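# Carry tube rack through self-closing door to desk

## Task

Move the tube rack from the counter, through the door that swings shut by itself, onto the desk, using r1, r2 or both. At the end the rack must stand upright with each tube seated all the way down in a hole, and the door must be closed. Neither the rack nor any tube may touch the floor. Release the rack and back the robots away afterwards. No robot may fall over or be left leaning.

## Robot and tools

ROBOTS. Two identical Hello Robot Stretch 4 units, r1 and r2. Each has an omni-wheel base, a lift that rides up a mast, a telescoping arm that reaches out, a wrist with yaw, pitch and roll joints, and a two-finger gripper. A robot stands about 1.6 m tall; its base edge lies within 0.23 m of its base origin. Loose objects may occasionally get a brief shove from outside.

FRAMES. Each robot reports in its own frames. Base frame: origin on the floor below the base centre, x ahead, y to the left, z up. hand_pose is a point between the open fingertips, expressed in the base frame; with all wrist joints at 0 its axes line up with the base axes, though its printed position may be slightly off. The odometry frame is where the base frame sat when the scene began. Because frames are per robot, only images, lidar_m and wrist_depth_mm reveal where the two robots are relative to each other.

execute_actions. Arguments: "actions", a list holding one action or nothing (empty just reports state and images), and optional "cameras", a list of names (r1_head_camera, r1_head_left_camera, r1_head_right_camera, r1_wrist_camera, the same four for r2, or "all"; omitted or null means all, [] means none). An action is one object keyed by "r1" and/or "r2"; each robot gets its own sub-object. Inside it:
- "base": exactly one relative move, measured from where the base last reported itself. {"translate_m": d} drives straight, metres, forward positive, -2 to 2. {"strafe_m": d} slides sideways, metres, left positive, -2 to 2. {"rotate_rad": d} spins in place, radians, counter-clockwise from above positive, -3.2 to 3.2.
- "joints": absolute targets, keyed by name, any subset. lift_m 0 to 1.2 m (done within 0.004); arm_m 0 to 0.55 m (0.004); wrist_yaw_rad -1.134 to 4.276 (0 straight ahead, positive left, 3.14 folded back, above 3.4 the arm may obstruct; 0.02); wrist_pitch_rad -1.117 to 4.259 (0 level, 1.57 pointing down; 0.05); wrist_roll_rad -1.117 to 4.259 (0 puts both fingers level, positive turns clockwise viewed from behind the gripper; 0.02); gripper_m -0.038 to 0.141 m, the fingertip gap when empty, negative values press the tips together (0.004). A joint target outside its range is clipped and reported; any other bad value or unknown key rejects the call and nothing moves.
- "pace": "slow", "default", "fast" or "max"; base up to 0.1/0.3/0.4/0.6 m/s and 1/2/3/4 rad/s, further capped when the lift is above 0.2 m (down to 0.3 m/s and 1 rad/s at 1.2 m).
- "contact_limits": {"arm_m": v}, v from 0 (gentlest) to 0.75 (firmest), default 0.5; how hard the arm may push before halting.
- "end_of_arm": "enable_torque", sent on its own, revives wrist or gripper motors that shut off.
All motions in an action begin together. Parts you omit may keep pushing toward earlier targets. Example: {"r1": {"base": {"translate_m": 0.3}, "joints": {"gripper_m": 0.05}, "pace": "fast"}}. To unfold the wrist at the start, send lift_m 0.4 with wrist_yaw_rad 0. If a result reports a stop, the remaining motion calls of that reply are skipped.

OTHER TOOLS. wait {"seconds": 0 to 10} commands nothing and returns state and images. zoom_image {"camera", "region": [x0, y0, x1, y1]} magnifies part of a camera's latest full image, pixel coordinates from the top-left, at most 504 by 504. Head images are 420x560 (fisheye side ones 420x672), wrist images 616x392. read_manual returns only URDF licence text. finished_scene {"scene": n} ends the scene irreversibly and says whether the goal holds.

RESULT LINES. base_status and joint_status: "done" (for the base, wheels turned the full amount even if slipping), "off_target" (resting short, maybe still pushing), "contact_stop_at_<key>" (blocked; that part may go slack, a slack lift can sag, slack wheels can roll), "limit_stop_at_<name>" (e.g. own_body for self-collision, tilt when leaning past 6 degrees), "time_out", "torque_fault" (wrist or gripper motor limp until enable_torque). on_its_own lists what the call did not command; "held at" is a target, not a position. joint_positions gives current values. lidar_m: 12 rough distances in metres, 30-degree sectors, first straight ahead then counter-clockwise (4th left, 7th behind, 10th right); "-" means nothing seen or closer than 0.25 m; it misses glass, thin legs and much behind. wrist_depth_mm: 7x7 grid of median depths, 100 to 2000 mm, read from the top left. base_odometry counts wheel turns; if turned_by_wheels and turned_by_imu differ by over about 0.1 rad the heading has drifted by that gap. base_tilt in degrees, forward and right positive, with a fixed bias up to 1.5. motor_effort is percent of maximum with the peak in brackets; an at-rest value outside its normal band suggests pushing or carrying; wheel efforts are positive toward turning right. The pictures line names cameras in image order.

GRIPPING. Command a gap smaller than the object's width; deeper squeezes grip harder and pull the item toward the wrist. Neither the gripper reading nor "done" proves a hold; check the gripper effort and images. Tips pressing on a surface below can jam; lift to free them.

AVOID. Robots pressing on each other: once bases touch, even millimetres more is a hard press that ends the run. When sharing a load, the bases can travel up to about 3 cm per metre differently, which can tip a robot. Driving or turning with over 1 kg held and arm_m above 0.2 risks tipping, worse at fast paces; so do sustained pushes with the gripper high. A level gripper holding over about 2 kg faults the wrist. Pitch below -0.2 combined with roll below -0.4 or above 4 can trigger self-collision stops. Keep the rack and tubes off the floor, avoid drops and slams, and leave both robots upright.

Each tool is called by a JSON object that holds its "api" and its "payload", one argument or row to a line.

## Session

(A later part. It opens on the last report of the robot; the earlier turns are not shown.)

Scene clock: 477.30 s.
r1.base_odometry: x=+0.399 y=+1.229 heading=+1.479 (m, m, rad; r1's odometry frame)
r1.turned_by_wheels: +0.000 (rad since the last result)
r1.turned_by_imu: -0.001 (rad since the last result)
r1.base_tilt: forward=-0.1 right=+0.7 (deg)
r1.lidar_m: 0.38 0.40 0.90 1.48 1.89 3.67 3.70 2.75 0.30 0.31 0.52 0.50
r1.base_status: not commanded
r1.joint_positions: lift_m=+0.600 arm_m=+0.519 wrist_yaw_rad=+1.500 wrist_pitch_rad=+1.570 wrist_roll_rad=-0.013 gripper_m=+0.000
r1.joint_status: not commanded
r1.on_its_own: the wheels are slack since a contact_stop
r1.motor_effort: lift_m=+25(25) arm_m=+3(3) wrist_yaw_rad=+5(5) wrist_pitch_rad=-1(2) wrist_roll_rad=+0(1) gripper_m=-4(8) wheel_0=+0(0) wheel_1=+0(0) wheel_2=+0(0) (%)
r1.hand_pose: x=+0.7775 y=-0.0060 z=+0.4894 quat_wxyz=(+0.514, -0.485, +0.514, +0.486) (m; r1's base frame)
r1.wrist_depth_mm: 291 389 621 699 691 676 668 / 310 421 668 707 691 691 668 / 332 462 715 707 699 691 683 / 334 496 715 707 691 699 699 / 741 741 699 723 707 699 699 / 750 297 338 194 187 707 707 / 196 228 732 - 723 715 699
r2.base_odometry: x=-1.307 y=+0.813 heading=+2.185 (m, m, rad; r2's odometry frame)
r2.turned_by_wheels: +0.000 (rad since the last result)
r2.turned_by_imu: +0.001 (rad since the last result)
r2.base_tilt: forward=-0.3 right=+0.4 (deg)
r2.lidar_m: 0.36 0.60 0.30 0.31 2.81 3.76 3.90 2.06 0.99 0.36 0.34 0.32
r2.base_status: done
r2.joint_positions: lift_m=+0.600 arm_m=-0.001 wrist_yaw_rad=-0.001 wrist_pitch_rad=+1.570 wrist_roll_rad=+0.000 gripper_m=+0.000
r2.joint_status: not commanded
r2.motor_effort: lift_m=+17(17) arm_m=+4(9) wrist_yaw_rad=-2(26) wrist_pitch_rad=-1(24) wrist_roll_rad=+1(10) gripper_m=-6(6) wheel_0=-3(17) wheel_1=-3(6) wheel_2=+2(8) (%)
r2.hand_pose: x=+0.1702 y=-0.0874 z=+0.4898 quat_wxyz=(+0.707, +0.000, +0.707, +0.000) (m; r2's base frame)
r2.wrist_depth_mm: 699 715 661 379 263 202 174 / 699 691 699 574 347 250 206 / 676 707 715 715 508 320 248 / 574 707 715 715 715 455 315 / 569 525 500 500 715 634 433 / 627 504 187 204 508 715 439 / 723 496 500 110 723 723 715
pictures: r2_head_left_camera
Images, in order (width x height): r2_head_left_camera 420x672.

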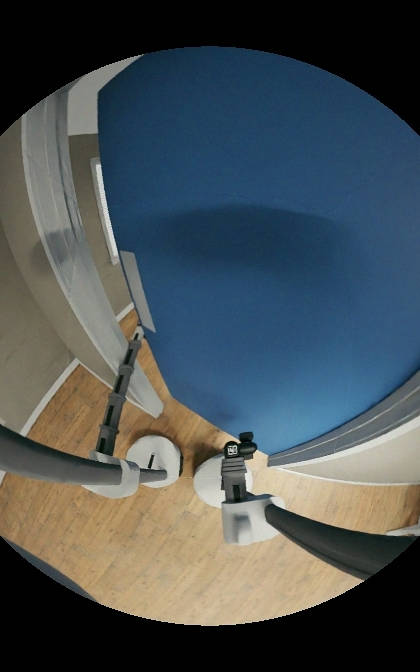

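{"api": "execute_actions", "payload": {
  "actions": [
    {"r2":{"base":{"translate_m":-0.5}}}
  ],
  "cameras": []
}}

{"api": "execute_actions", "payload": {
  "actions": [
    {"r1":{"base":{"translate_m":0.2},"joints":{"wrist_yaw_rad":3.35},"pace":"slow"}}
  ],
  "cameras": ["r1_head_camera","r1_wrist_camera","r2_head_left_camera"]
}}

Scene clock: 489.97 s.
r1.base_odometry: x=+0.399 y=+1.229 heading=+1.479 (m, m, rad; r1's odometry frame)
r1.turned_by_wheels: +0.000 (rad since the last result)
r1.turned_by_imu: -0.002 (rad since the last result)
r1.base_tilt: forward=-0.1 right=+0.6 (deg)
r1.lidar_m: 0.37 0.40 0.88 1.49 1.90 3.64 3.72 0.60 0.62 0.71 0.50 0.49
r1.base_status: not commanded
r1.joint_positions: lift_m=+0.600 arm_m=+0.519 wrist_yaw_rad=+1.500 wrist_pitch_rad=+1.570 wrist_roll_rad=-0.013 gripper_m=+0.000
r1.joint_status: not commanded
r1.on_its_own: the wheels are slack since a contact_stop
r1.motor_effort: lift_m=+25(25) arm_m=+3(3) wrist_yaw_rad=+4(4) wrist_pitch_rad=-1(2) wrist_roll_rad=-2(1) gripper_m=-6(9) wheel_0=+0(0) wheel_1=+0(0) wheel_2=+0(0) (%)
r1.hand_pose: x=+0.7775 y=-0.0060 z=+0.4894 quat_wxyz=(+0.514, -0.485, +0.514, +0.486) (m; r1's base frame)
r1.wrist_depth_mm: 293 389 615 691 691 691 676 / 309 424 661 707 683 683 676 / 334 466 707 715 699 683 683 / 336 500 732 715 707 699 683 / 750 741 691 707 707 691 691 / 750 298 338 193 187 707 699 / 196 229 741 - 723 715 699
r2.base_odometry: x=-1.019 y=+0.404 heading=+2.185 (m, m, rad; r2's odometry frame)
r2.turned_by_wheels: +0.000 (rad since the last result)
r2.turned_by_imu: +0.004 (rad since the last result)
r2.base_tilt: forward=-0.2 right=+0.4 (deg)
r2.lidar_m: 0.81 0.58 0.62 2.31 3.13 3.33 3.46 1.78 1.71 0.96 0.68 0.65
r2.base_status: done
r2.joint_positions: lift_m=+0.600 arm_m=-0.001 wrist_yaw_rad=+0.000 wrist_pitch_rad=+1.570 wrist_roll_rad=+0.000 gripper_m=+0.000
r2.joint_status: not commanded
r2.motor_effort: lift_m=+17(17) arm_m=+4(4) wrist_yaw_rad=+0(0) wrist_pitch_rad=-1(2) wrist_roll_rad=+1(1) gripper_m=-7(7) wheel_0=-1(3) wheel_1=-2(8) wheel_2=-1(10) (%)
r2.hand_pose: x=+0.1704 y=-0.0874 z=+0.4898 quat_wxyz=(+0.707, +0.000, +0.707, +0.000) (m; r2's base frame)
r2.wrist_depth_mm: 676 691 699 715 715 707 627 / 699 707 707 707 715 707 707 / 707 715 715 715 715 715 723 / 715 707 707 715 723 723 715 / 707 525 500 500 715 723 715 / 723 500 188 204 508 723 723 / 715 500 500 110 723 732 732
pictures: none
No camera images: the call's "cameras" was empty. Leave "cameras" out to get every camera's image.

Scene clock: 494.30 s.
r1.base_odometry: x=+0.439 y=+1.303 heading=+1.412 (m, m, rad; r1's odometry frame)
r1.turned_by_wheels: -0.068 (rad since the last result)
r1.turned_by_imu: +0.030 (rad since the last result)
r1.base_tilt: forward=-0.1 right=+0.6 (deg)
r1.lidar_m: 0.32 0.32 0.78 1.48 1.94 3.71 3.80 0.64 0.66 0.59 0.47 0.42
r1.base_status: translate_m limit_stop_at_tilt (by the wheels' count: +0.079 of +0.200)
r1.joint_positions: lift_m=+0.603 arm_m=+0.516 wrist_yaw_rad=+3.350 wrist_pitch_rad=+1.570 wrist_roll_rad=-0.013 gripper_m=+0.000
r1.joint_status: all done
r1.on_its_own: the wheels are slack since a limit_stop_at_tilt; lift_m is slack since a limit_stop_at_tilt; arm_m is slack since a limit_stop_at_tilt (your +0.520 is given up)
r1.motor_effort: lift_m=+21(28) arm_m=+0(10) wrist_yaw_rad=+2(9) wrist_pitch_rad=+0(3) wrist_roll_rad=-1(1) gripper_m=-4(8) wheel_0=+0(6) wheel_1=+0(16) wheel_2=+0(24) (%)
r1.hand_pose: x=+0.6684 y=+0.0855 z=+0.4925 quat_wxyz=(-0.078, -0.702, -0.078, +0.703) (m; r1's base frame)
r1.wrist_depth_mm: 153 190 707 433 301 226 193 / 723 258 399 707 418 286 229 / 741 732 723 707 615 394 297 / 732 732 723 715 715 615 404 / 750 741 723 723 707 707 615 / 768 750 732 194 188 699 715 / 750 750 741 - 723 723 715
r2.base_odometry: x=-1.019 y=+0.404 heading=+2.185 (m, m, rad; r2's odometry frame)
r2.turned_by_wheels: +0.000 (rad since the last result)
r2.turned_by_imu: +0.002 (rad since the last result)
r2.base_tilt: forward=-0.2 right=+0.3 (deg)
r2.lidar_m: 0.79 0.62 0.76 2.30 3.15 3.32 3.45 1.79 1.71 0.97 0.68 0.64
r2.base_status: not commanded
r2.joint_positions: lift_m=+0.600 arm_m=-0.001 wrist_yaw_rad=+0.000 wrist_pitch_rad=+1.570 wrist_roll_rad=+0.000 gripper_m=+0.000
r2.joint_status: not commanded
r2.motor_effort: lift_m=+17(17) arm_m=+4(4) wrist_yaw_rad=-1(1) wrist_pitch_rad=-1(0) wrist_roll_rad=+1(1) gripper_m=-9(9) wheel_0=-1(1) wheel_1=-2(2) wheel_2=-1(1) (%)
r2.hand_pose: x=+0.1704 y=-0.0874 z=+0.4898 quat_wxyz=(+0.707, +0.000, +0.707, +0.000) (m; r2's base frame)
r2.wrist_depth_mm: 699 707 707 707 715 707 621 / 699 707 707 707 707 715 707 / 699 707 707 699 715 715 723 / 699 699 707 715 715 723 715 / 707 530 504 504 715 732 723 / 707 500 186 204 504 715 723 / 715 504 504 110 723 723 723
pictures: r1_head_camera, r1_wrist_camera, r2_head_left_camera
Images, in order (width x height): r1_head_camera 420x560, r1_wrist_camera 616x392, r2_head_left_camera 420x672.

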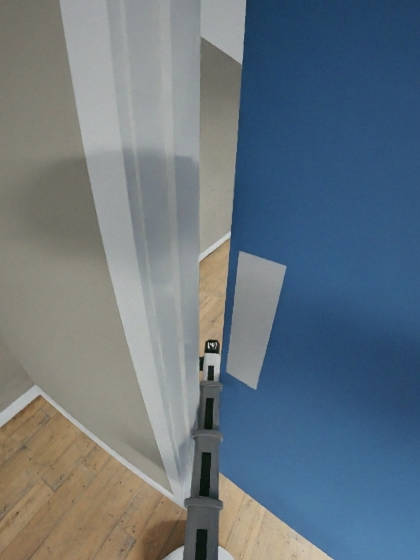

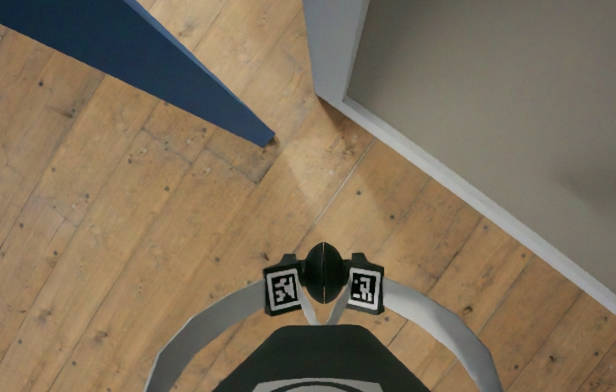

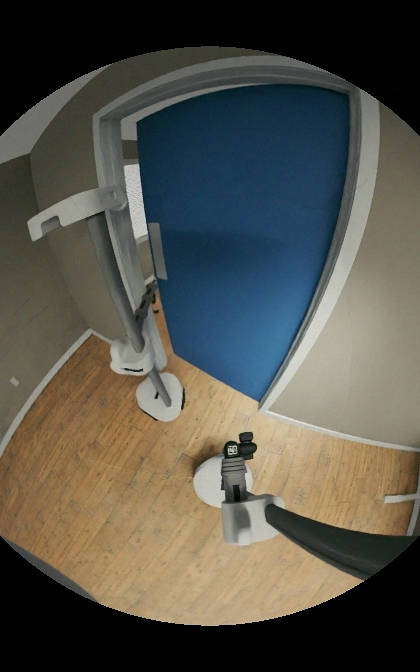

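{"api": "execute_actions", "payload": {
  "actions": [
    {"r1":{"joints":{"wrist_pitch_rad":0.75,"wrist_yaw_rad":3.45,"lift_m":0.603}}}
  ],
  "cameras": ["r1_wrist_camera","r2_head_left_camera"]
}}

Scene clock: 497.10 s.
r1.base_odometry: x=+0.443 y=+1.309 heading=+1.417 (m, m, rad; r1's odometry frame)
r1.turned_by_wheels: +0.005 (rad since the last result)
r1.turned_by_imu: +0.004 (rad since the last result)
r1.base_tilt: forward=-0.1 right=+0.6 (deg)
r1.lidar_m: 0.34 0.31 0.78 1.49 1.95 3.73 3.82 0.64 0.69 0.59 0.45 0.42
r1.base_status: not commanded
r1.joint_positions: lift_m=+0.603 arm_m=+0.516 wrist_yaw_rad=+3.459 wrist_pitch_rad=+0.766 wrist_roll_rad=-0.013 gripper_m=+0.000
r1.joint_status: all done
r1.on_its_own: the wheels are slack since a limit_stop_at_tilt; arm_m is slack since a limit_stop_at_tilt (your +0.520 is given up); wrist_yaw_rad is at rest, and its effort (-20) is outside its rest range (-13 to +13); wrist_pitch_rad is at rest, and its effort (-48) is outside its rest range (-23 to +23)
r1.motor_effort: lift_m=+24(23) arm_m=+0(0) wrist_yaw_rad=-20(22) wrist_pitch_rad=-48(94) wrist_roll_rad=-2(0) gripper_m=-6(8) wheel_0=+0(0) wheel_1=+0(0) wheel_2=+0(0) (%)
r1.hand_pose: x=+0.4620 y=+0.0182 z=+0.5809 quat_wxyz=(-0.149, -0.368, -0.065, +0.915) (m; r1's base frame)
r1.wrist_depth_mm: 904 1921 1708 1281 116 - - / 683 1537 1499 1281 127 108 - / 189 1229 1255 1205 142 119 - / 131 1060 1078 788 160 135 - / 105 278 960 691 185 156 138 / 114 138 187 193 181 178 154 / 131 144 569 - 245 183 -
r2.base_odometry: x=-1.019 y=+0.404 heading=+2.185 (m, m, rad; r2's odometry frame)
r2.turned_by_wheels: +0.000 (rad since the last result)
r2.turned_by_imu: +0.001 (rad since the last result)
r2.base_tilt: forward=-0.1 right=+0.3 (deg)
r2.lidar_m: 0.81 0.64 0.75 2.29 3.15 3.33 3.45 1.81 1.71 0.96 0.67 0.64
r2.base_status: not commanded
r2.joint_positions: lift_m=+0.600 arm_m=-0.001 wrist_yaw_rad=+0.000 wrist_pitch_rad=+1.570 wrist_roll_rad=+0.000 gripper_m=+0.000
r2.joint_status: not commanded
r2.motor_effort: lift_m=+17(17) arm_m=+4(4) wrist_yaw_rad=+1(4) wrist_pitch_rad=-1(1) wrist_roll_rad=+1(1) gripper_m=-7(7) wheel_0=-1(1) wheel_1=-2(2) wheel_2=+0(0) (%)
r2.hand_pose: x=+0.1704 y=-0.0874 z=+0.4898 quat_wxyz=(+0.707, +0.000, +0.707, +0.000) (m; r2's base frame)
r2.wrist_depth_mm: 699 707 699 707 707 715 627 / 707 707 707 707 723 715 715 / 699 707 715 715 715 715 715 / 715 723 707 715 715 723 707 / 707 530 504 504 723 732 732 / 707 496 187 204 504 723 723 / 715 504 500 110 723 732 723
pictures: r1_wrist_camera, r2_head_left_camera
Images, in order (width x height): r1_wrist_camera 616x392, r2_head_left_camera 420x672.

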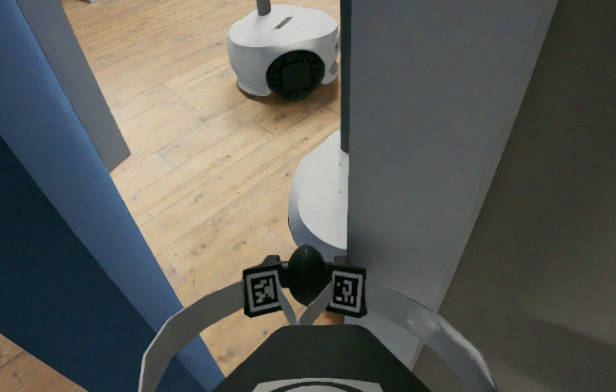

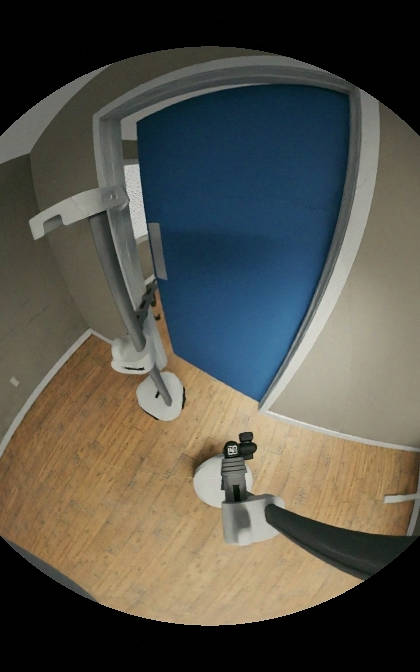

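{"api": "execute_actions", "payload": {
  "actions": [
    {"r1":{"joints":{"gripper_m":0.08,"wrist_pitch_rad":0.8,"wrist_yaw_rad":3.55},"pace":"slow"}}
  ],
  "cameras": ["r1_wrist_camera","r1_head_camera"]
}}

Scene clock: 501.93 s.
r1.base_odometry: x=+0.443 y=+1.309 heading=+1.417 (m, m, rad; r1's odometry frame)
r1.turned_by_wheels: +0.000 (rad since the last result)
r1.turned_by_imu: -0.002 (rad since the last result)
r1.base_tilt: forward=-0.2 right=+0.7 (deg)
r1.lidar_m: 0.31 0.31 0.79 1.50 1.95 3.73 3.81 0.64 0.66 0.60 0.44 0.43
r1.base_status: not commanded
r1.joint_positions: lift_m=+0.603 arm_m=+0.516 wrist_yaw_rad=+3.555 wrist_pitch_rad=+0.802 wrist_roll_rad=-0.013 gripper_m=+0.080
r1.joint_status: all done
r1.on_its_own: the wheels are slack since a limit_stop_at_tilt; arm_m is slack since a limit_stop_at_tilt (your +0.520 is given up)
r1.motor_effort: lift_m=+24(24) arm_m=+0(0) wrist_yaw_rad=-11(19) wrist_pitch_rad=-6(37) wrist_roll_rad=+0(1) gripper_m=-1(7) wheel_0=+0(0) wheel_1=+0(0) wheel_2=+0(0) (%)
r1.hand_pose: x=+0.4679 y=-0.0005 z=+0.5737 quat_wxyz=(-0.191, -0.381, -0.086, +0.901) (m; r1's base frame)
r1.wrist_depth_mm: 196 1661 1708 1255 661 106 - / 145 1078 1464 1366 707 110 - / - 750 1205 1160 768 120 - / - 230 1042 976 175 132 - / - 119 917 878 195 152 140 / 110 127 197 190 187 172 155 / 750 142 196 - 247 186 -
r2.base_odometry: x=-1.019 y=+0.404 heading=+2.185 (m, m, rad; r2's odometry frame)
r2.turned_by_wheels: +0.000 (rad since the last result)
r2.turned_by_imu: +0.002 (rad since the last result)
r2.base_tilt: forward=-0.3 right=+0.5 (deg)
r2.lidar_m: 0.82 0.63 0.76 2.30 3.14 3.32 3.47 1.81 1.71 0.96 0.69 0.63
r2.base_status: not commanded
r2.joint_positions: lift_m=+0.600 arm_m=-0.001 wrist_yaw_rad=+0.000 wrist_pitch_rad=+1.570 wrist_roll_rad=+0.000 gripper_m=+0.000
r2.joint_status: not commanded
r2.motor_effort: lift_m=+17(17) arm_m=+4(4) wrist_yaw_rad=+0(1) wrist_pitch_rad=-1(0) wrist_roll_rad=+1(1) gripper_m=-5(7) wheel_0=-1(1) wheel_1=-2(2) wheel_2=+0(0) (%)
r2.hand_pose: x=+0.1704 y=-0.0874 z=+0.4898 quat_wxyz=(+0.707, +0.000, +0.707, +0.000) (m; r2's base frame)
r2.wrist_depth_mm: 699 691 707 699 723 715 621 / 699 707 699 715 707 707 723 / 707 707 707 707 715 723 715 / 707 707 715 707 723 715 732 / 707 530 504 504 707 723 723 / 723 500 187 203 508 715 723 / 715 504 508 110 723 715 723
pictures: r1_head_camera, r1_wrist_camera
Images, in order (width x height): r1_head_camera 420x560, r1_wrist_camera 616x392.

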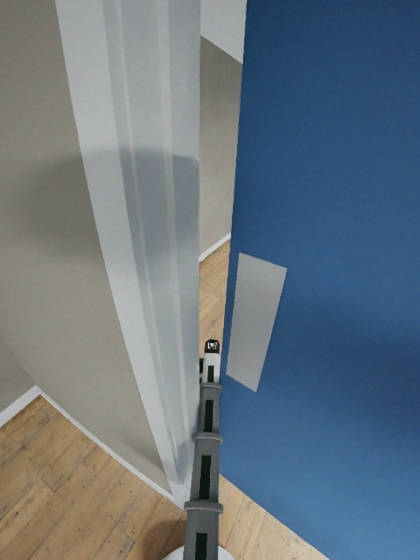

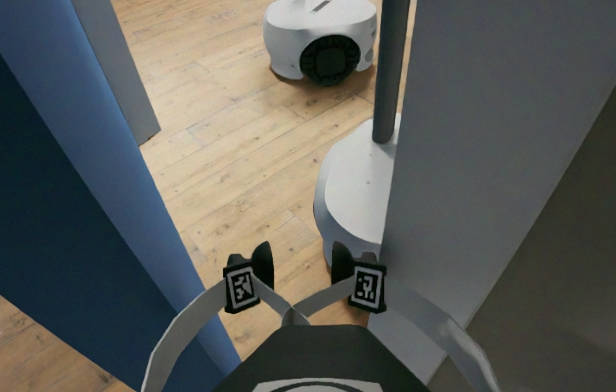

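{"api": "execute_actions", "payload": {
  "actions": [
    {"r1":{"joints":{"gripper_m":0.141},"pace":"slow"}}
  ],
  "cameras": ["r1_wrist_camera","r1_head_camera"]
}}

Scene clock: 506.57 s.
r1.base_odometry: x=+0.443 y=+1.309 heading=+1.417 (m, m, rad; r1's odometry frame)
r1.turned_by_wheels: +0.000 (rad since the last result)
r1.turned_by_imu: -0.002 (rad since the last result)
r1.base_tilt: forward=-0.1 right=+0.6 (deg)
r1.lidar_m: 0.33 0.32 0.74 1.50 1.95 3.71 3.79 0.65 0.70 0.60 0.46 0.42
r1.base_status: not commanded
r1.joint_positions: lift_m=+0.603 arm_m=+0.516 wrist_yaw_rad=+3.555 wrist_pitch_rad=+0.802 wrist_roll_rad=-0.013 gripper_m=+0.141
r1.joint_status: all done
r1.on_its_own: the wheels are slack since a limit_stop_at_tilt; arm_m is slack since a limit_stop_at_tilt (your +0.520 is given up)
r1.motor_effort: lift_m=+24(24) arm_m=+0(0) wrist_yaw_rad=-10(11) wrist_pitch_rad=-6(5) wrist_roll_rad=+0(1) gripper_m=-1(2) wheel_0=+0(0) wheel_1=+0(0) wheel_2=+0(0) (%)
r1.hand_pose: x=+0.4679 y=-0.0005 z=+0.5737 quat_wxyz=(-0.191, -0.381, -0.086, +0.901) (m; r1's base frame)
r1.wrist_depth_mm: 196 1576 1661 1255 661 106 - / 145 1098 1397 1336 699 110 - / - 759 1205 1160 788 120 - / - 228 1042 976 175 131 - / - 119 904 866 194 151 140 / 110 127 197 190 187 172 155 / 750 142 196 - 247 187 -
r2.base_odometry: x=-1.019 y=+0.404 heading=+2.185 (m, m, rad; r2's odometry frame)
r2.turned_by_wheels: +0.000 (rad since the last result)
r2.turned_by_imu: +0.002 (rad since the last result)
r2.base_tilt: forward=-0.3 right=+0.3 (deg)
r2.lidar_m: 0.80 0.63 0.75 2.31 3.12 3.33 3.44 1.80 1.71 0.97 0.68 0.64
r2.base_status: not commanded
r2.joint_positions: lift_m=+0.600 arm_m=-0.001 wrist_yaw_rad=+0.000 wrist_pitch_rad=+1.570 wrist_roll_rad=+0.000 gripper_m=+0.000
r2.joint_status: not commanded
r2.motor_effort: lift_m=+17(17) arm_m=+4(4) wrist_yaw_rad=+1(1) wrist_pitch_rad=-1(1) wrist_roll_rad=+1(1) gripper_m=-8(8) wheel_0=-1(1) wheel_1=-2(2) wheel_2=-1(1) (%)
r2.hand_pose: x=+0.1704 y=-0.0874 z=+0.4898 quat_wxyz=(+0.707, +0.000, +0.707, +0.000) (m; r2's base frame)
r2.wrist_depth_mm: 699 699 707 707 715 699 621 / 699 699 723 699 707 723 715 / 699 699 715 707 715 715 707 / 699 715 715 707 715 723 723 / 707 525 500 504 715 707 723 / 723 504 187 204 504 732 732 / 707 500 508 110 715 723 723
pictures: r1_head_camera, r1_wrist_camera
Images, in order (width x height): r1_head_camera 420x560, r1_wrist_camera 616x392.

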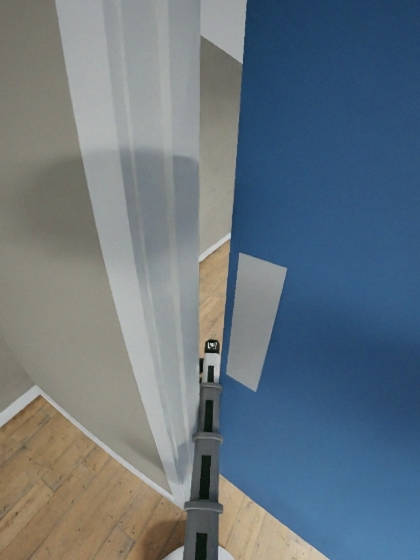

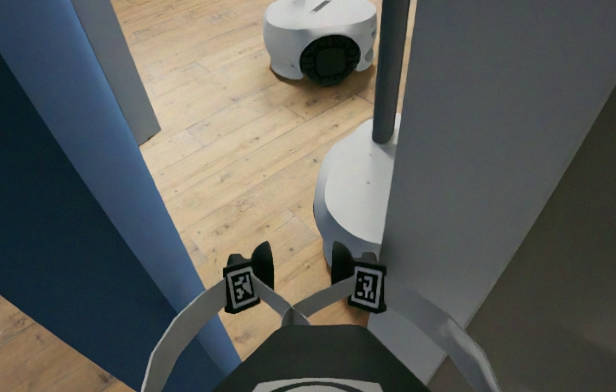

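{"api": "execute_actions", "payload": {
  "actions": [
    {"r1":{"joints":{"gripper_m":0.03,"wrist_yaw_rad":3.7,"arm_m":0.516}}}
  ],
  "cameras": ["r1_wrist_camera"]
}}

{"api": "execute_actions", "payload": {
  "actions": [
    {"r1":{"joints":{"wrist_pitch_rad":1.0}}}
  ],
  "cameras": ["r1_wrist_camera","r1_head_camera"]
}}

Scene clock: 513.17 s.
r1.base_odometry: x=+0.443 y=+1.309 heading=+1.417 (m, m, rad; r1's odometry frame)
r1.turned_by_wheels: +0.000 (rad since the last result)
r1.turned_by_imu: -0.002 (rad since the last result)
r1.base_tilt: forward=-0.2 right=+0.6 (deg)
r1.lidar_m: 0.32 0.30 0.81 1.49 1.93 3.71 3.81 0.64 0.66 0.60 0.44 0.43
r1.base_status: not commanded
r1.joint_positions: lift_m=+0.603 arm_m=+0.516 wrist_yaw_rad=+3.689 wrist_pitch_rad=+0.804 wrist_roll_rad=-0.013 gripper_m=+0.030
r1.joint_status: all done
r1.on_its_own: the wheels are slack since a limit_stop_at_tilt; wrist_yaw_rad is at rest, and its effort (+35) is outside its rest range (-13 to +13)
r1.motor_effort: lift_m=+24(24) arm_m=+1(1) wrist_yaw_rad=+35(40) wrist_pitch_rad=-11(13) wrist_roll_rad=+0(1) gripper_m=-4(3) wheel_0=+0(0) wheel_1=+0(0) wheel_2=+0(0) (%)
r1.hand_pose: x=+0.4704 y=-0.0295 z=+0.5732 quat_wxyz=(-0.251, -0.375, -0.112, +0.885) (m; r1's base frame)
r1.wrist_depth_mm: - 394 1661 1537 1229 1430 - / - 259 1336 1336 1308 750 - / - 153 1182 1160 831 130 - / - - 1008 1025 741 139 - / - 103 654 891 661 152 - / 809 111 150 193 193 159 138 / 768 139 138 - 255 170 -
r2.base_odometry: x=-1.019 y=+0.404 heading=+2.185 (m, m, rad; r2's odometry frame)
r2.turned_by_wheels: +0.000 (rad since the last result)
r2.turned_by_imu: +0.002 (rad since the last result)
r2.base_tilt: forward=-0.3 right=+0.3 (deg)
r2.lidar_m: 0.78 0.63 0.75 2.30 3.15 3.32 3.46 1.81 1.71 0.97 0.69 0.64
r2.base_status: not commanded
r2.joint_positions: lift_m=+0.600 arm_m=-0.001 wrist_yaw_rad=+0.000 wrist_pitch_rad=+1.570 wrist_roll_rad=+0.000 gripper_m=+0.000
r2.joint_status: not commanded
r2.motor_effort: lift_m=+17(17) arm_m=+4(4) wrist_yaw_rad=+2(0) wrist_pitch_rad=-1(1) wrist_roll_rad=+1(1) gripper_m=-5(3) wheel_0=-1(1) wheel_1=-2(1) wheel_2=-1(0) (%)
r2.hand_pose: x=+0.1704 y=-0.0874 z=+0.4898 quat_wxyz=(+0.707, +0.000, +0.707, +0.000) (m; r2's base frame)
r2.wrist_depth_mm: 691 699 707 699 699 723 627 / 707 707 707 707 715 715 715 / 715 715 715 723 715 715 715 / 707 707 707 715 715 723 723 / 707 530 500 504 715 732 723 / 715 504 187 204 508 723 715 / 715 500 504 110 732 715 732
pictures: r1_wrist_camera
Images, in order (width x height): r1_wrist_camera 616x392.

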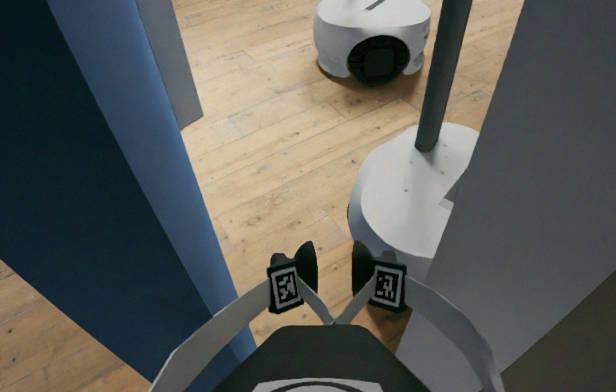

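Scene clock: 513.80 s.
r1.base_odometry: x=+0.443 y=+1.309 heading=+1.418 (m, m, rad; r1's odometry frame)
r1.turned_by_wheels: +0.000 (rad since the last result)
r1.turned_by_imu: +0.000 (rad since the last result)
r1.base_tilt: forward=-0.2 right=+0.6 (deg)
r1.lidar_m: 0.32 0.32 0.77 1.49 1.97 3.72 3.80 0.64 0.68 0.60 0.45 0.43
r1.base_status: not commanded
r1.joint_positions: lift_m=+0.603 arm_m=+0.516 wrist_yaw_rad=+3.697 wrist_pitch_rad=+1.001 wrist_roll_rad=-0.013 gripper_m=+0.030
r1.joint_status: all done
r1.on_its_own: the wheels are slack since a limit_stop_at_tilt
r1.motor_effort: lift_m=+24(24) arm_m=+1(1) wrist_yaw_rad=+11(34) wrist_pitch_rad=-5(8) wrist_roll_rad=-2(1) gripper_m=-2(4) wheel_0=+0(0) wheel_1=+0(0) wheel_2=+0(0) (%)
r1.hand_pose: x=+0.5084 y=-0.0079 z=+0.5381 quat_wxyz=(-0.244, -0.460, -0.137, +0.843) (m; r1's base frame)
r1.wrist_depth_mm: - 205 1182 1160 1098 778 - / - 146 1042 1042 759 134 - / - - 946 946 683 145 - / - 106 260 878 699 163 134 / 831 127 158 809 248 183 157 / 768 759 178 216 193 211 186 / 723 715 699 - 404 236 -
r2.base_odometry: x=-1.019 y=+0.404 heading=+2.185 (m, m, rad; r2's odometry frame)
r2.turned_by_wheels: +0.000 (rad since the last result)
r2.turned_by_imu: +0.000 (rad since the last result)
r2.base_tilt: forward=-0.2 right=+0.3 (deg)
r2.lidar_m: 0.81 0.63 0.76 2.29 3.13 3.33 3.45 1.77 1.72 0.96 0.70 0.65
r2.base_status: not commanded
r2.joint_positions: lift_m=+0.600 arm_m=-0.001 wrist_yaw_rad=+0.000 wrist_pitch_rad=+1.570 wrist_roll_rad=+0.000 gripper_m=+0.000
r2.joint_status: not commanded
r2.motor_effort: lift_m=+17(17) arm_m=+4(4) wrist_yaw_rad=+1(0) wrist_pitch_rad=+0(1) wrist_roll_rad=+1(1) gripper_m=-4(9) wheel_0=-1(1) wheel_1=-2(2) wheel_2=-1(1) (%)
r2.hand_pose: x=+0.1704 y=-0.0874 z=+0.4898 quat_wxyz=(+0.707, +0.000, +0.707, +0.000) (m; r2's base frame)
r2.wrist_depth_mm: 715 707 707 707 707 715 627 / 707 707 691 715 707 715 715 / 707 707 715 699 715 723 723 / 707 707 707 723 723 723 723 / 707 525 504 500 723 723 723 / 715 504 187 204 508 723 723 / 723 500 504 110 723 723 732
pictures: r1_head_camera, r1_wrist_camera
Images, in order (width x height): r1_head_camera 420x560, r1_wrist_camera 616x392.

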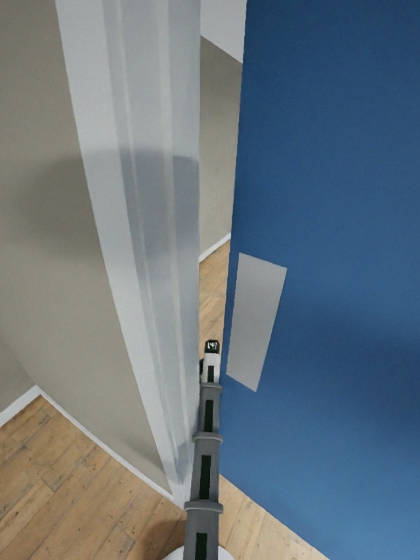

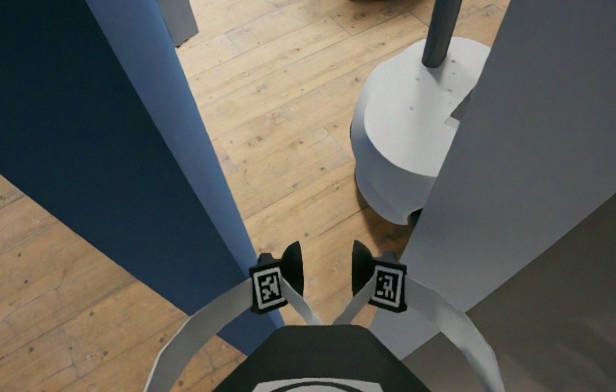

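{"api": "execute_actions", "payload": {
  "actions": [
    {"r1":{"joints":{"wrist_pitch_rad":0.75,"wrist_yaw_rad":3.85,"gripper_m":0.0}}}
  ],
  "cameras": ["r1_wrist_camera","r1_head_camera"]
}}

Scene clock: 517.00 s.
torque_fault: r1.wrist_yaw_rad switched itself off since the last result.
r1.base_odometry: x=+0.444 y=+1.309 heading=+1.420 (m, m, rad; r1's odometry frame)
r1.turned_by_wheels: +0.003 (rad since the last result)
r1.turned_by_imu: +0.001 (rad since the last result)
r1.base_tilt: forward=-0.2 right=+0.6 (deg)
r1.lidar_m: 0.31 0.31 0.77 1.49 1.94 3.73 3.81 0.64 0.68 0.59 0.44 0.42
r1.base_status: not commanded
r1.joint_positions: lift_m=+0.603 arm_m=+0.516 wrist_yaw_rad=+3.626 wrist_pitch_rad=+0.752 wrist_roll_rad=-0.014 gripper_m=+0.000
r1.joint_status: wrist_yaw_rad torque_fault (moved -0.072 of +0.153); the others done
r1.on_its_own: the wheels are slack since a limit_stop_at_tilt; wrist_yaw_rad is off since a torque_fault, until you send "end_of_arm": "enable_torque" (your +3.850 is given up)
r1.motor_effort: lift_m=+24(24) arm_m=+1(1) wrist_yaw_rad=+5(100) wrist_pitch_rad=-7(92) wrist_roll_rad=+2(7) gripper_m=-6(16) wheel_0=+0(0) wheel_1=+0(0) wheel_2=+0(0) (%)
r1.hand_pose: x=+0.4596 y=-0.0207 z=+0.5839 quat_wxyz=(-0.225, -0.355, -0.094, +0.902) (m; r1's base frame)
r1.wrist_depth_mm: - 976 1921 1430 1281 107 - / - 759 1576 1366 1281 110 - / - 271 1281 1255 1160 119 - / - 180 1098 1078 768 130 - / - 118 917 759 661 142 - / - 111 180 195 185 150 - / 768 123 158 - 229 165 -
r2.base_odometry: x=-1.019 y=+0.404 heading=+2.185 (m, m, rad; r2's odometry frame)
r2.turned_by_wheels: +0.000 (rad since the last result)
r2.turned_by_imu: +0.001 (rad since the last result)
r2.base_tilt: forward=-0.2 right=+0.3 (deg)
r2.lidar_m: 0.81 0.62 0.74 2.30 3.16 3.32 3.44 1.82 1.71 0.96 0.67 0.65
r2.base_status: not commanded
r2.joint_positions: lift_m=+0.600 arm_m=-0.001 wrist_yaw_rad=+0.000 wrist_pitch_rad=+1.570 wrist_roll_rad=+0.000 gripper_m=+0.000
r2.joint_status: not commanded
r2.motor_effort: lift_m=+17(17) arm_m=+4(4) wrist_yaw_rad=+1(1) wrist_pitch_rad=-1(0) wrist_roll_rad=+1(1) gripper_m=-6(7) wheel_0=-1(1) wheel_1=-2(2) wheel_2=+0(1) (%)
r2.hand_pose: x=+0.1704 y=-0.0874 z=+0.4898 quat_wxyz=(+0.707, +0.000, +0.707, +0.000) (m; r2's base frame)
r2.wrist_depth_mm: 699 707 707 699 707 707 627 / 707 715 699 707 715 723 707 / 699 699 707 707 715 715 723 / 707 707 707 723 707 707 715 / 699 525 500 500 715 723 723 / 715 500 187 204 512 723 732 / 723 504 500 110 723 723 723
pictures: r1_head_camera, r1_wrist_camera
Images, in order (width x height): r1_head_camera 420x560, r1_wrist_camera 616x392.

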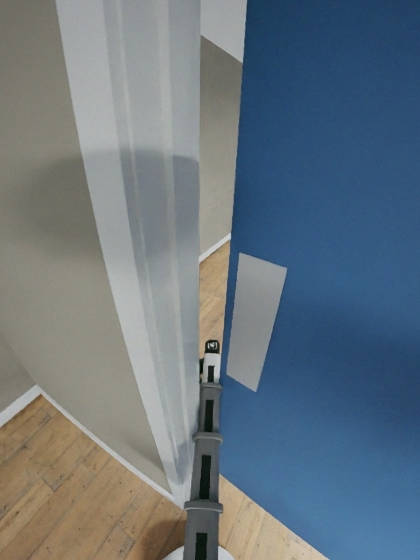

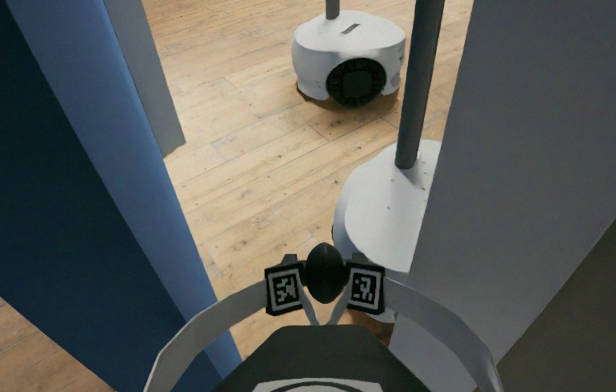

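{"api": "execute_actions", "payload": {
  "actions": [
    {"r1":{"end_of_arm":"enable_torque"},"r2":{"base":{"rotate_rad":-0.7},"joints":{"wrist_yaw_rad":-0.7,"wrist_pitch_rad":2.0}}}
  ],
  "cameras": []
}}

{"api": "execute_actions", "payload": {
  "actions": [
    {"r1":{"joints":{"wrist_pitch_rad":1.57,"wrist_yaw_rad":3.4}},"r2":{"base":{"strafe_m":0.42},"pace":"slow"}}
  ],
  "cameras": ["r2_head_camera","r2_head_left_camera"]
}}

Scene clock: 526.53 s.
r1.base_odometry: x=+0.444 y=+1.309 heading=+1.420 (m, m, rad; r1's odometry frame)
r1.turned_by_wheels: +0.000 (rad since the last result)
r1.turned_by_imu: -0.002 (rad since the last result)
r1.base_tilt: forward=-0.2 right=+0.6 (deg)
r1.lidar_m: 0.32 0.31 0.76 1.50 1.95 3.72 3.80 0.64 0.69 0.59 0.43 0.43
r1.base_status: not commanded
r1.joint_positions: lift_m=+0.603 arm_m=+0.516 wrist_yaw_rad=+3.626 wrist_pitch_rad=+0.752 wrist_roll_rad=-0.014 gripper_m=+0.000
r1.joint_status: not commanded
r1.end_of_arm: enable_torque: each motor that was off is on again
r1.on_its_own: wrist_yaw_rad is held at +3.626, not at your +3.850, since a torque_fault; the wheels are slack since a limit_stop_at_tilt
r1.motor_effort: lift_m=+24(24) arm_m=+1(1) wrist_yaw_rad=+4(3) wrist_pitch_rad=-7(8) wrist_roll_rad=+0(1) gripper_m=-5(8) wheel_0=+0(0) wheel_1=+0(0) wheel_2=+0(0) (%)
r1.hand_pose: x=+0.4596 y=-0.0207 z=+0.5839 quat_wxyz=(-0.225, -0.355, -0.094, +0.902) (m; r1's base frame)
r1.wrist_depth_mm: - 991 1921 1397 1281 108 - / - 750 1537 1397 1255 110 - / - 271 1281 1255 1205 119 - / - 181 1098 1060 768 130 - / - 118 931 750 661 143 - / - 111 180 195 185 150 - / 759 122 158 - 229 165 -
r2.base_odometry: x=-1.019 y=+0.404 heading=+1.485 (m, m, rad; r2's odometry frame)
r2.turned_by_wheels: -0.699 (rad since the last result)
r2.turned_by_imu: -0.715 (rad since the last result)
r2.base_tilt: forward=-0.2 right=+0.4 (deg)
r2.lidar_m: 0.64 0.75 0.64 0.63 2.23 2.68 3.33 3.36 1.91 1.73 1.21 0.74
r2.base_status: done
r2.joint_positions: lift_m=+0.600 arm_m=-0.001 wrist_yaw_rad=-0.699 wrist_pitch_rad=+1.999 wrist_roll_rad=+0.000 gripper_m=+0.000
r2.joint_status: all done
r2.motor_effort: lift_m=+17(17) arm_m=+4(4) wrist_yaw_rad=+0(10) wrist_pitch_rad=+3(7) wrist_roll_rad=+1(1) gripper_m=-7(9) wheel_0=+1(6) wheel_1=+3(9) wheel_2=+2(9) (%)
r2.hand_pose: x=+0.0223 y=+0.0102 z=+0.5158 quat_wxyz=(+0.508, +0.288, +0.790, -0.185) (m; r2's base frame)
r2.wrist_depth_mm: 634 627 452 445 449 640 647 / 676 676 469 473 473 676 683 / 715 723 500 496 488 723 732 / 759 768 539 535 539 345 788 / 809 820 809 564 831 271 831 / 878 891 187 204 866 904 205 / 960 931 931 110 976 976 204
pictures: none
No camera images: the call's "cameras" was empty. Leave "cameras" out to get every camera's image.

Scene clock: 531.87 s.
r1.base_odometry: x=+0.444 y=+1.309 heading=+1.420 (m, m, rad; r1's odometry frame)
r1.turned_by_wheels: +0.000 (rad since the last result)
r1.turned_by_imu: -0.002 (rad since the last result)
r1.base_tilt: forward=-0.1 right=+0.6 (deg)
r1.lidar_m: 0.34 0.30 0.76 1.50 1.96 3.72 0.32 0.31 0.41 0.61 0.45 0.43
r1.base_status: not commanded
r1.joint_positions: lift_m=+0.603 arm_m=+0.516 wrist_yaw_rad=+3.400 wrist_pitch_rad=+1.570 wrist_roll_rad=-0.014 gripper_m=+0.000
r1.joint_status: all done
r1.on_its_own: the wheels are slack since a limit_stop_at_tilt
r1.motor_effort: lift_m=+24(24) arm_m=+1(1) wrist_yaw_rad=+2(0) wrist_pitch_rad=+0(2) wrist_roll_rad=+1(1) gripper_m=-4(7) wheel_0=+0(0) wheel_1=+0(0) wheel_2=+0(0) (%)
r1.hand_pose: x=+0.6641 y=+0.0844 z=+0.4925 quat_wxyz=(-0.096, -0.700, -0.096, +0.701) (m; r1's base frame)
r1.wrist_depth_mm: 723 191 715 699 307 229 193 / 732 723 373 707 424 286 227 / 732 723 715 707 621 382 287 / 741 732 723 732 707 585 375 / 741 741 723 723 723 699 564 / 750 741 741 194 187 723 707 / 768 741 732 - 723 715 715
r2.base_odometry: x=-1.438 y=+0.440 heading=+1.485 (m, m, rad; r2's odometry frame)
r2.turned_by_wheels: +0.000 (rad since the last result)
r2.turned_by_imu: +0.002 (rad since the last result)
r2.base_tilt: forward=-0.2 right=+0.3 (deg)
r2.lidar_m: 0.71 0.26 0.25 0.32 1.81 2.22 3.42 3.45 2.41 2.12 1.04 0.73
r2.base_status: done
r2.joint_positions: lift_m=+0.600 arm_m=-0.001 wrist_yaw_rad=-0.699 wrist_pitch_rad=+1.999 wrist_roll_rad=+0.000 gripper_m=+0.000
r2.joint_status: not commanded
r2.motor_effort: lift_m=+17(17) arm_m=+4(4) wrist_yaw_rad=-3(3) wrist_pitch_rad=+4(3) wrist_roll_rad=+0(0) gripper_m=-5(6) wheel_0=-4(1) wheel_1=+4(8) wheel_2=+0(5) (%)
r2.hand_pose: x=+0.0223 y=+0.0102 z=+0.5158 quat_wxyz=(+0.508, +0.288, +0.790, -0.185) (m; r2's base frame)
r2.wrist_depth_mm: 621 640 449 445 449 654 654 / 473 640 469 469 469 676 683 / 477 554 504 500 492 723 732 / 530 580 535 539 544 347 788 / 569 820 820 569 831 270 831 / 891 891 187 204 878 904 206 / 960 946 976 110 960 976 203
pictures: r2_head_camera, r2_head_left_camera
Images, in order (width x height): r2_head_camera 420x560, r2_head_left_camera 420x672.

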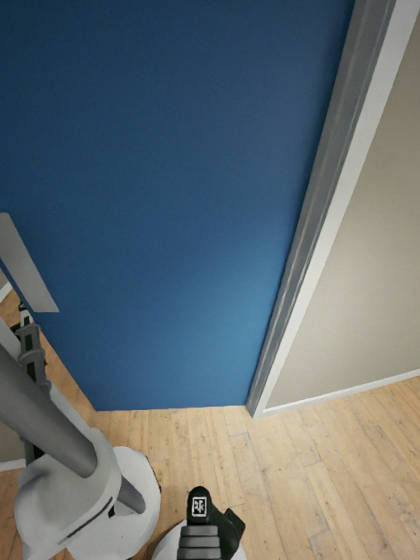

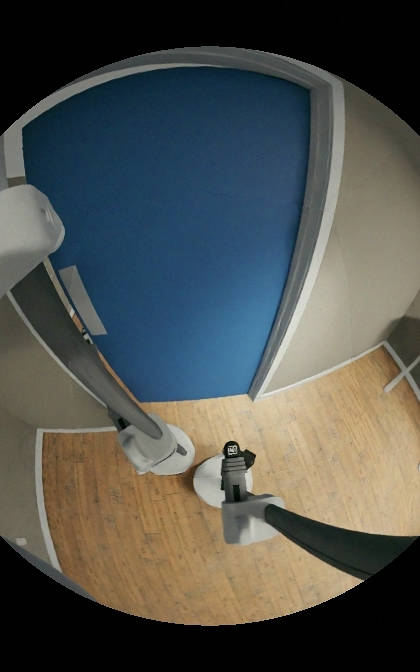

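{"api": "execute_actions", "payload": {
  "actions": [
    {"r2":{"base":{"strafe_m":-0.06},"pace":"slow"}}
  ],
  "cameras": []
}}

{"api": "execute_actions", "payload": {
  "actions": [
    {"r2":{"joints":{"arm_m":0.55},"pace":"slow","contact_limits":{"arm_m":0.3}}}
  ],
  "cameras": ["r2_head_camera"]
}}

Scene clock: 535.10 s.
r1.base_odometry: x=+0.444 y=+1.309 heading=+1.420 (m, m, rad; r1's odometry frame)
r1.turned_by_wheels: +0.000 (rad since the last result)
r1.turned_by_imu: -0.001 (rad since the last result)
r1.base_tilt: forward=-0.1 right=+0.6 (deg)
r1.lidar_m: 0.32 0.32 0.76 1.49 1.95 3.73 0.44 0.34 0.44 0.58 0.44 0.43
r1.base_status: not commanded
r1.joint_positions: lift_m=+0.603 arm_m=+0.516 wrist_yaw_rad=+3.400 wrist_pitch_rad=+1.570 wrist_roll_rad=-0.014 gripper_m=+0.000
r1.joint_status: not commanded
r1.on_its_own: the wheels are slack since a limit_stop_at_tilt
r1.motor_effort: lift_m=+24(24) arm_m=+1(1) wrist_yaw_rad=+3(3) wrist_pitch_rad=+0(0) wrist_roll_rad=+0(0) gripper_m=-6(4) wheel_0=+0(0) wheel_1=+0(0) wheel_2=+0(0) (%)
r1.hand_pose: x=+0.6641 y=+0.0844 z=+0.4925 quat_wxyz=(-0.096, -0.700, -0.096, +0.701) (m; r1's base frame)
r1.wrist_depth_mm: 723 191 707 707 310 229 193 / 723 715 370 715 418 285 227 / 741 723 732 707 615 384 286 / 741 741 723 715 707 580 377 / 750 741 723 715 715 707 564 / 759 741 732 194 187 715 699 / 759 741 750 - 723 715 707
r2.base_odometry: x=-1.378 y=+0.435 heading=+1.485 (m, m, rad; r2's odometry frame)
r2.turned_by_wheels: +0.000 (rad since the last result)
r2.turned_by_imu: +0.001 (rad since the last result)
r2.base_tilt: forward=-0.2 right=+0.4 (deg)
r2.lidar_m: 0.69 0.35 0.30 0.33 1.91 2.26 3.42 3.42 2.33 2.08 1.09 0.70
r2.base_status: done
r2.joint_positions: lift_m=+0.600 arm_m=-0.001 wrist_yaw_rad=-0.699 wrist_pitch_rad=+1.999 wrist_roll_rad=+0.000 gripper_m=+0.000
r2.joint_status: not commanded
r2.motor_effort: lift_m=+17(17) arm_m=+4(4) wrist_yaw_rad=-5(3) wrist_pitch_rad=+3(3) wrist_roll_rad=+1(1) gripper_m=-6(3) wheel_0=+2(8) wheel_1=-4(8) wheel_2=+0(1) (%)
r2.hand_pose: x=+0.0223 y=+0.0102 z=+0.5158 quat_wxyz=(+0.508, +0.288, +0.790, -0.185) (m; r2's base frame)
r2.wrist_depth_mm: 627 627 449 442 452 647 654 / 564 661 469 469 477 676 683 / 508 668 496 500 496 723 732 / 530 707 535 530 539 345 778 / 569 831 831 564 842 268 831 / 891 866 187 204 866 904 206 / 960 946 946 110 960 976 203
pictures: none
No camera images: the call's "cameras" was empty. Leave "cameras" out to get every camera's image.

Scene clock: 541.63 s.
r1.base_odometry: x=+0.444 y=+1.309 heading=+1.420 (m, m, rad; r1's odometry frame)
r1.turned_by_wheels: +0.000 (rad since the last result)
r1.turned_by_imu: -0.003 (rad since the last result)
r1.base_tilt: forward=-0.1 right=+0.6 (deg)
r1.lidar_m: 0.32 0.31 0.78 1.48 1.95 3.72 0.40 0.31 0.41 0.46 0.45 0.43
r1.base_status: not commanded
r1.joint_positions: lift_m=+0.603 arm_m=+0.516 wrist_yaw_rad=+3.400 wrist_pitch_rad=+1.570 wrist_roll_rad=-0.014 gripper_m=+0.000
r1.joint_status: not commanded
r1.on_its_own: the wheels are slack since a limit_stop_at_tilt
r1.motor_effort: lift_m=+24(24) arm_m=+1(1) wrist_yaw_rad=+2(2) wrist_pitch_rad=+0(0) wrist_roll_rad=+0(2) gripper_m=-7(5) wheel_0=+0(0) wheel_1=+0(0) wheel_2=+0(0) (%)
r1.hand_pose: x=+0.6641 y=+0.0844 z=+0.4925 quat_wxyz=(-0.096, -0.700, -0.096, +0.701) (m; r1's base frame)
r1.wrist_depth_mm: 732 191 707 707 307 229 193 / 723 723 370 707 424 286 228 / 723 723 715 715 621 382 287 / 741 741 741 723 715 574 377 / 750 741 732 715 715 715 564 / 759 750 732 194 187 715 699 / 759 750 732 - 715 715 707
r2.base_odometry: x=-1.378 y=+0.435 heading=+1.485 (m, m, rad; r2's odometry frame)
r2.turned_by_wheels: +0.000 (rad since the last result)
r2.turned_by_imu: +0.004 (rad since the last result)
r2.base_tilt: forward=-0.2 right=+0.5 (deg)
r2.lidar_m: 0.71 0.37 0.27 0.32 1.89 2.26 3.41 3.43 2.33 2.07 1.07 0.68
r2.base_status: not commanded
r2.joint_positions: lift_m=+0.600 arm_m=+0.538 wrist_yaw_rad=-0.700 wrist_pitch_rad=+1.999 wrist_roll_rad=+0.000 gripper_m=+0.000
r2.joint_status: arm_m contact_stop (moved +0.539 of +0.551)
joint sent to its limit — the command would take r2.arm_m past its upper limit, so that joint was sent only as far as its limit.
r2.on_its_own: arm_m is slack since a contact_stop (your +0.550 is given up)
r2.motor_effort: lift_m=+17(17) arm_m=+0(15) wrist_yaw_rad=-5(2) wrist_pitch_rad=+3(4) wrist_roll_rad=+1(1) gripper_m=-6(7) wheel_0=+1(4) wheel_1=+0(4) wheel_2=+0(10) (%)
r2.contact_limits: arm_m 0.3
r2.hand_pose: x=+0.5609 y=+0.0103 z=+0.5158 quat_wxyz=(+0.508, +0.288, +0.790, -0.185) (m; r2's base frame)
r2.wrist_depth_mm: 167 270 627 647 647 640 647 / 220 439 676 676 676 683 683 / 322 715 715 715 723 723 723 / 591 768 778 768 778 778 788 / 809 820 809 820 809 683 831 / 878 854 186 204 634 634 634 / 788 668 654 110 699 668 676
pictures: r2_head_camera
Images, in order (width x height): r2_head_camera 420x560.

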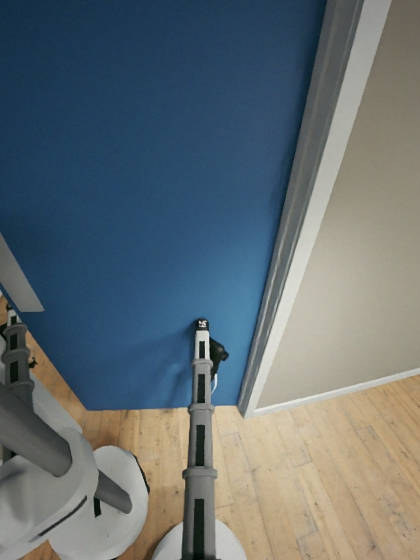

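{"api": "execute_actions", "payload": {
  "actions": [
    {"r2":{"base":{"translate_m":0.03},"joints":{"arm_m":0.54},"pace":"slow","contact_limits":{"arm_m":0.7}},"r1":{"base":{"rotate_rad":-0.15},"pace":"slow"}}
  ],
  "cameras": ["r2_head_camera","r1_head_camera"]
}}

Scene clock: 544.63 s.
r1.base_odometry: x=+0.441 y=+1.315 heading=+1.378 (m, m, rad; r1's odometry frame)
r1.turned_by_wheels: -0.042 (rad since the last result)
r1.turned_by_imu: -0.010 (rad since the last result)
r1.base_tilt: forward=-0.2 right=+0.6 (deg)
r1.lidar_m: 0.31 0.30 0.73 1.48 1.92 3.74 0.45 0.32 0.42 0.46 0.43 0.41
r1.base_status: rotate_rad contact_stop (by the wheels' count: -0.042 of -0.150)
r1.joint_positions: lift_m=+0.603 arm_m=+0.516 wrist_yaw_rad=+3.400 wrist_pitch_rad=+1.570 wrist_roll_rad=-0.014 gripper_m=+0.000
r1.joint_status: not commanded
r1.on_its_own: the wheels are slack since a contact_stop
r1.motor_effort: lift_m=+24(24) arm_m=+1(1) wrist_yaw_rad=+4(3) wrist_pitch_rad=-1(2) wrist_roll_rad=+2(1) gripper_m=-5(7) wheel_0=+0(34) wheel_1=+0(17) wheel_2=+0(19) (%)
r1.hand_pose: x=+0.6642 y=+0.0845 z=+0.4925 quat_wxyz=(-0.096, -0.700, -0.096, +0.701) (m; r1's base frame)
r1.wrist_depth_mm: 732 237 707 707 347 258 218 / 723 715 462 707 480 322 257 / 741 723 715 707 699 439 319 / 732 732 723 715 699 615 433 / 750 741 732 723 707 699 615 / 759 750 732 193 188 699 707 / 759 741 741 - 723 707 707
r2.base_odometry: x=-1.375 y=+0.464 heading=+1.484 (m, m, rad; r2's odometry frame)
r2.turned_by_wheels: -0.001 (rad since the last result)
r2.turned_by_imu: +0.030 (rad since the last result)
r2.base_tilt: forward=-1.9 right=+1.2 (deg)
r2.lidar_m: 0.69 0.36 0.31 0.33 1.88 2.33 3.43 3.25 2.27 2.07 1.03 0.69
r2.base_status: done
r2.joint_positions: lift_m=+0.600 arm_m=+0.538 wrist_yaw_rad=-0.701 wrist_pitch_rad=+1.999 wrist_roll_rad=+0.000 gripper_m=+0.000
r2.joint_status: all done
r2.motor_effort: lift_m=+17(17) arm_m=+13(12) wrist_yaw_rad=+2(0) wrist_pitch_rad=+3(3) wrist_roll_rad=+1(1) gripper_m=-7(8) wheel_0=+3(5) wheel_1=+10(11) wheel_2=-26(30) (%)
r2.contact_limits: arm_m 0.7
r2.hand_pose: x=+0.5607 y=+0.0105 z=+0.5158 quat_wxyz=(+0.508, +0.289, +0.790, -0.186) (m; r2's base frame)
r2.wrist_depth_mm: 152 238 535 654 661 654 647 / 202 384 691 691 691 699 691 / 297 741 741 732 741 732 723 / 559 788 788 788 798 768 778 / 854 842 831 820 820 661 820 / 891 904 187 204 634 634 634 / 778 691 691 110 691 668 676
pictures: r1_head_camera, r2_head_camera
Images, in order (width x height): r1_head_camera 420x560, r2_head_camera 420x560.

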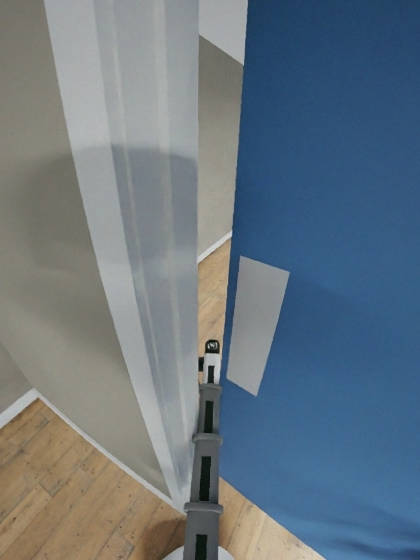

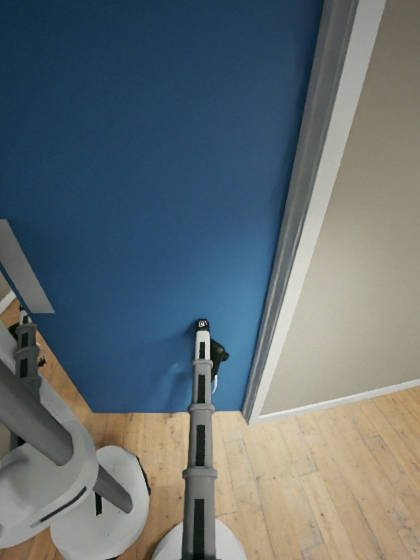

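{"api": "execute_actions", "payload": {
  "actions": [
    {"r2":{"base":{"translate_m":0.03},"pace":"slow"},"r1":{"base":{"rotate_rad":-0.04},"pace":"slow"}}
  ],
  "cameras": ["r2_head_camera","r1_head_camera"]
}}

Scene clock: 547.10 s.
r1.base_odometry: x=+0.441 y=+1.315 heading=+1.341 (m, m, rad; r1's odometry frame)
r1.turned_by_wheels: -0.037 (rad since the last result)
r1.turned_by_imu: -0.017 (rad since the last result)
r1.base_tilt: forward=-0.1 right=+0.6 (deg)
r1.lidar_m: 0.31 0.30 0.68 1.48 1.90 3.74 0.49 0.31 0.41 0.43 0.43 0.41
r1.base_status: done
r1.joint_positions: lift_m=+0.603 arm_m=+0.516 wrist_yaw_rad=+3.400 wrist_pitch_rad=+1.570 wrist_roll_rad=-0.014 gripper_m=+0.000
r1.joint_status: not commanded
r1.motor_effort: lift_m=+24(24) arm_m=+1(1) wrist_yaw_rad=+5(4) wrist_pitch_rad=-3(2) wrist_roll_rad=+1(1) gripper_m=-6(5) wheel_0=+21(32) wheel_1=+5(15) wheel_2=+9(15) (%)
r1.hand_pose: x=+0.6642 y=+0.0845 z=+0.4925 quat_wxyz=(-0.096, -0.700, -0.096, +0.701) (m; r1's base frame)
r1.wrist_depth_mm: 715 236 707 715 368 276 229 / 732 723 430 699 508 345 274 / 741 732 715 723 707 466 343 / 750 723 723 715 707 668 466 / 750 741 732 723 707 715 634 / 750 732 741 194 188 707 707 / 750 759 741 - 723 715 715
r2.base_odometry: x=-1.373 y=+0.493 heading=+1.483 (m, m, rad; r2's odometry frame)
r2.turned_by_wheels: -0.001 (rad since the last result)
r2.turned_by_imu: +0.039 (rad since the last result)
r2.base_tilt: forward=-3.3 right=+2.2 (deg)
r2.lidar_m: 0.68 0.34 0.31 0.35 1.88 2.36 1.62 1.56 1.87 2.05 0.93 0.69
r2.base_status: done
r2.joint_positions: lift_m=+0.600 arm_m=+0.538 wrist_yaw_rad=-0.701 wrist_pitch_rad=+1.999 wrist_roll_rad=+0.000 gripper_m=+0.000
r2.joint_status: not commanded
r2.on_its_own: base_tilt is 3.6 degrees off its reading at the scene's start (forward=-0.2 right=+0.3)
r2.motor_effort: lift_m=+17(17) arm_m=+13(13) wrist_yaw_rad=+1(2) wrist_pitch_rad=+3(3) wrist_roll_rad=+1(1) gripper_m=-6(6) wheel_0=+3(1) wheel_1=+9(12) wheel_2=-23(31) (%)
r2.hand_pose: x=+0.5606 y=+0.0105 z=+0.5158 quat_wxyz=(+0.508, +0.289, +0.790, -0.186) (m; r2's base frame)
r2.wrist_depth_mm: 137 206 413 668 668 668 654 / 183 332 715 707 699 699 699 / 278 759 759 750 750 741 741 / 569 809 809 798 788 778 788 / 891 878 820 842 831 668 820 / 854 917 187 204 640 634 640 / 750 732 699 110 699 661 683
pictures: r1_head_camera, r2_head_camera
Images, in order (width x height): r1_head_camera 420x560, r2_head_camera 420x560.

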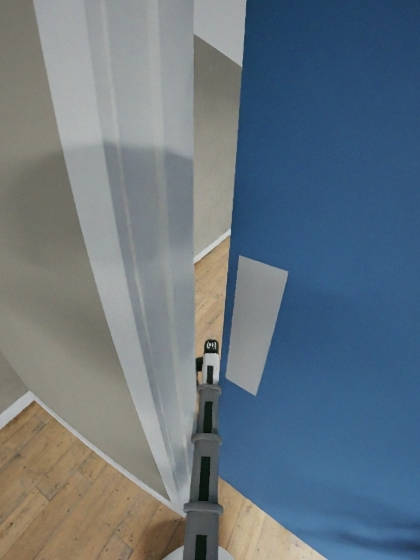

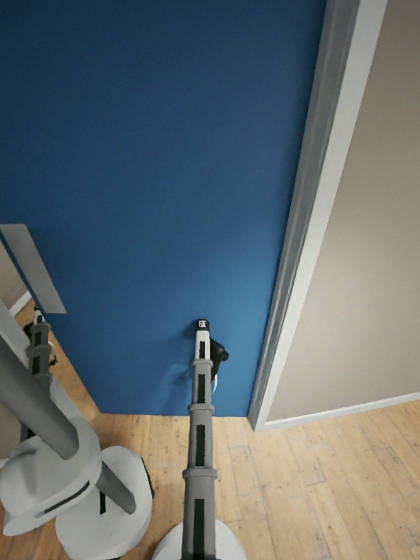

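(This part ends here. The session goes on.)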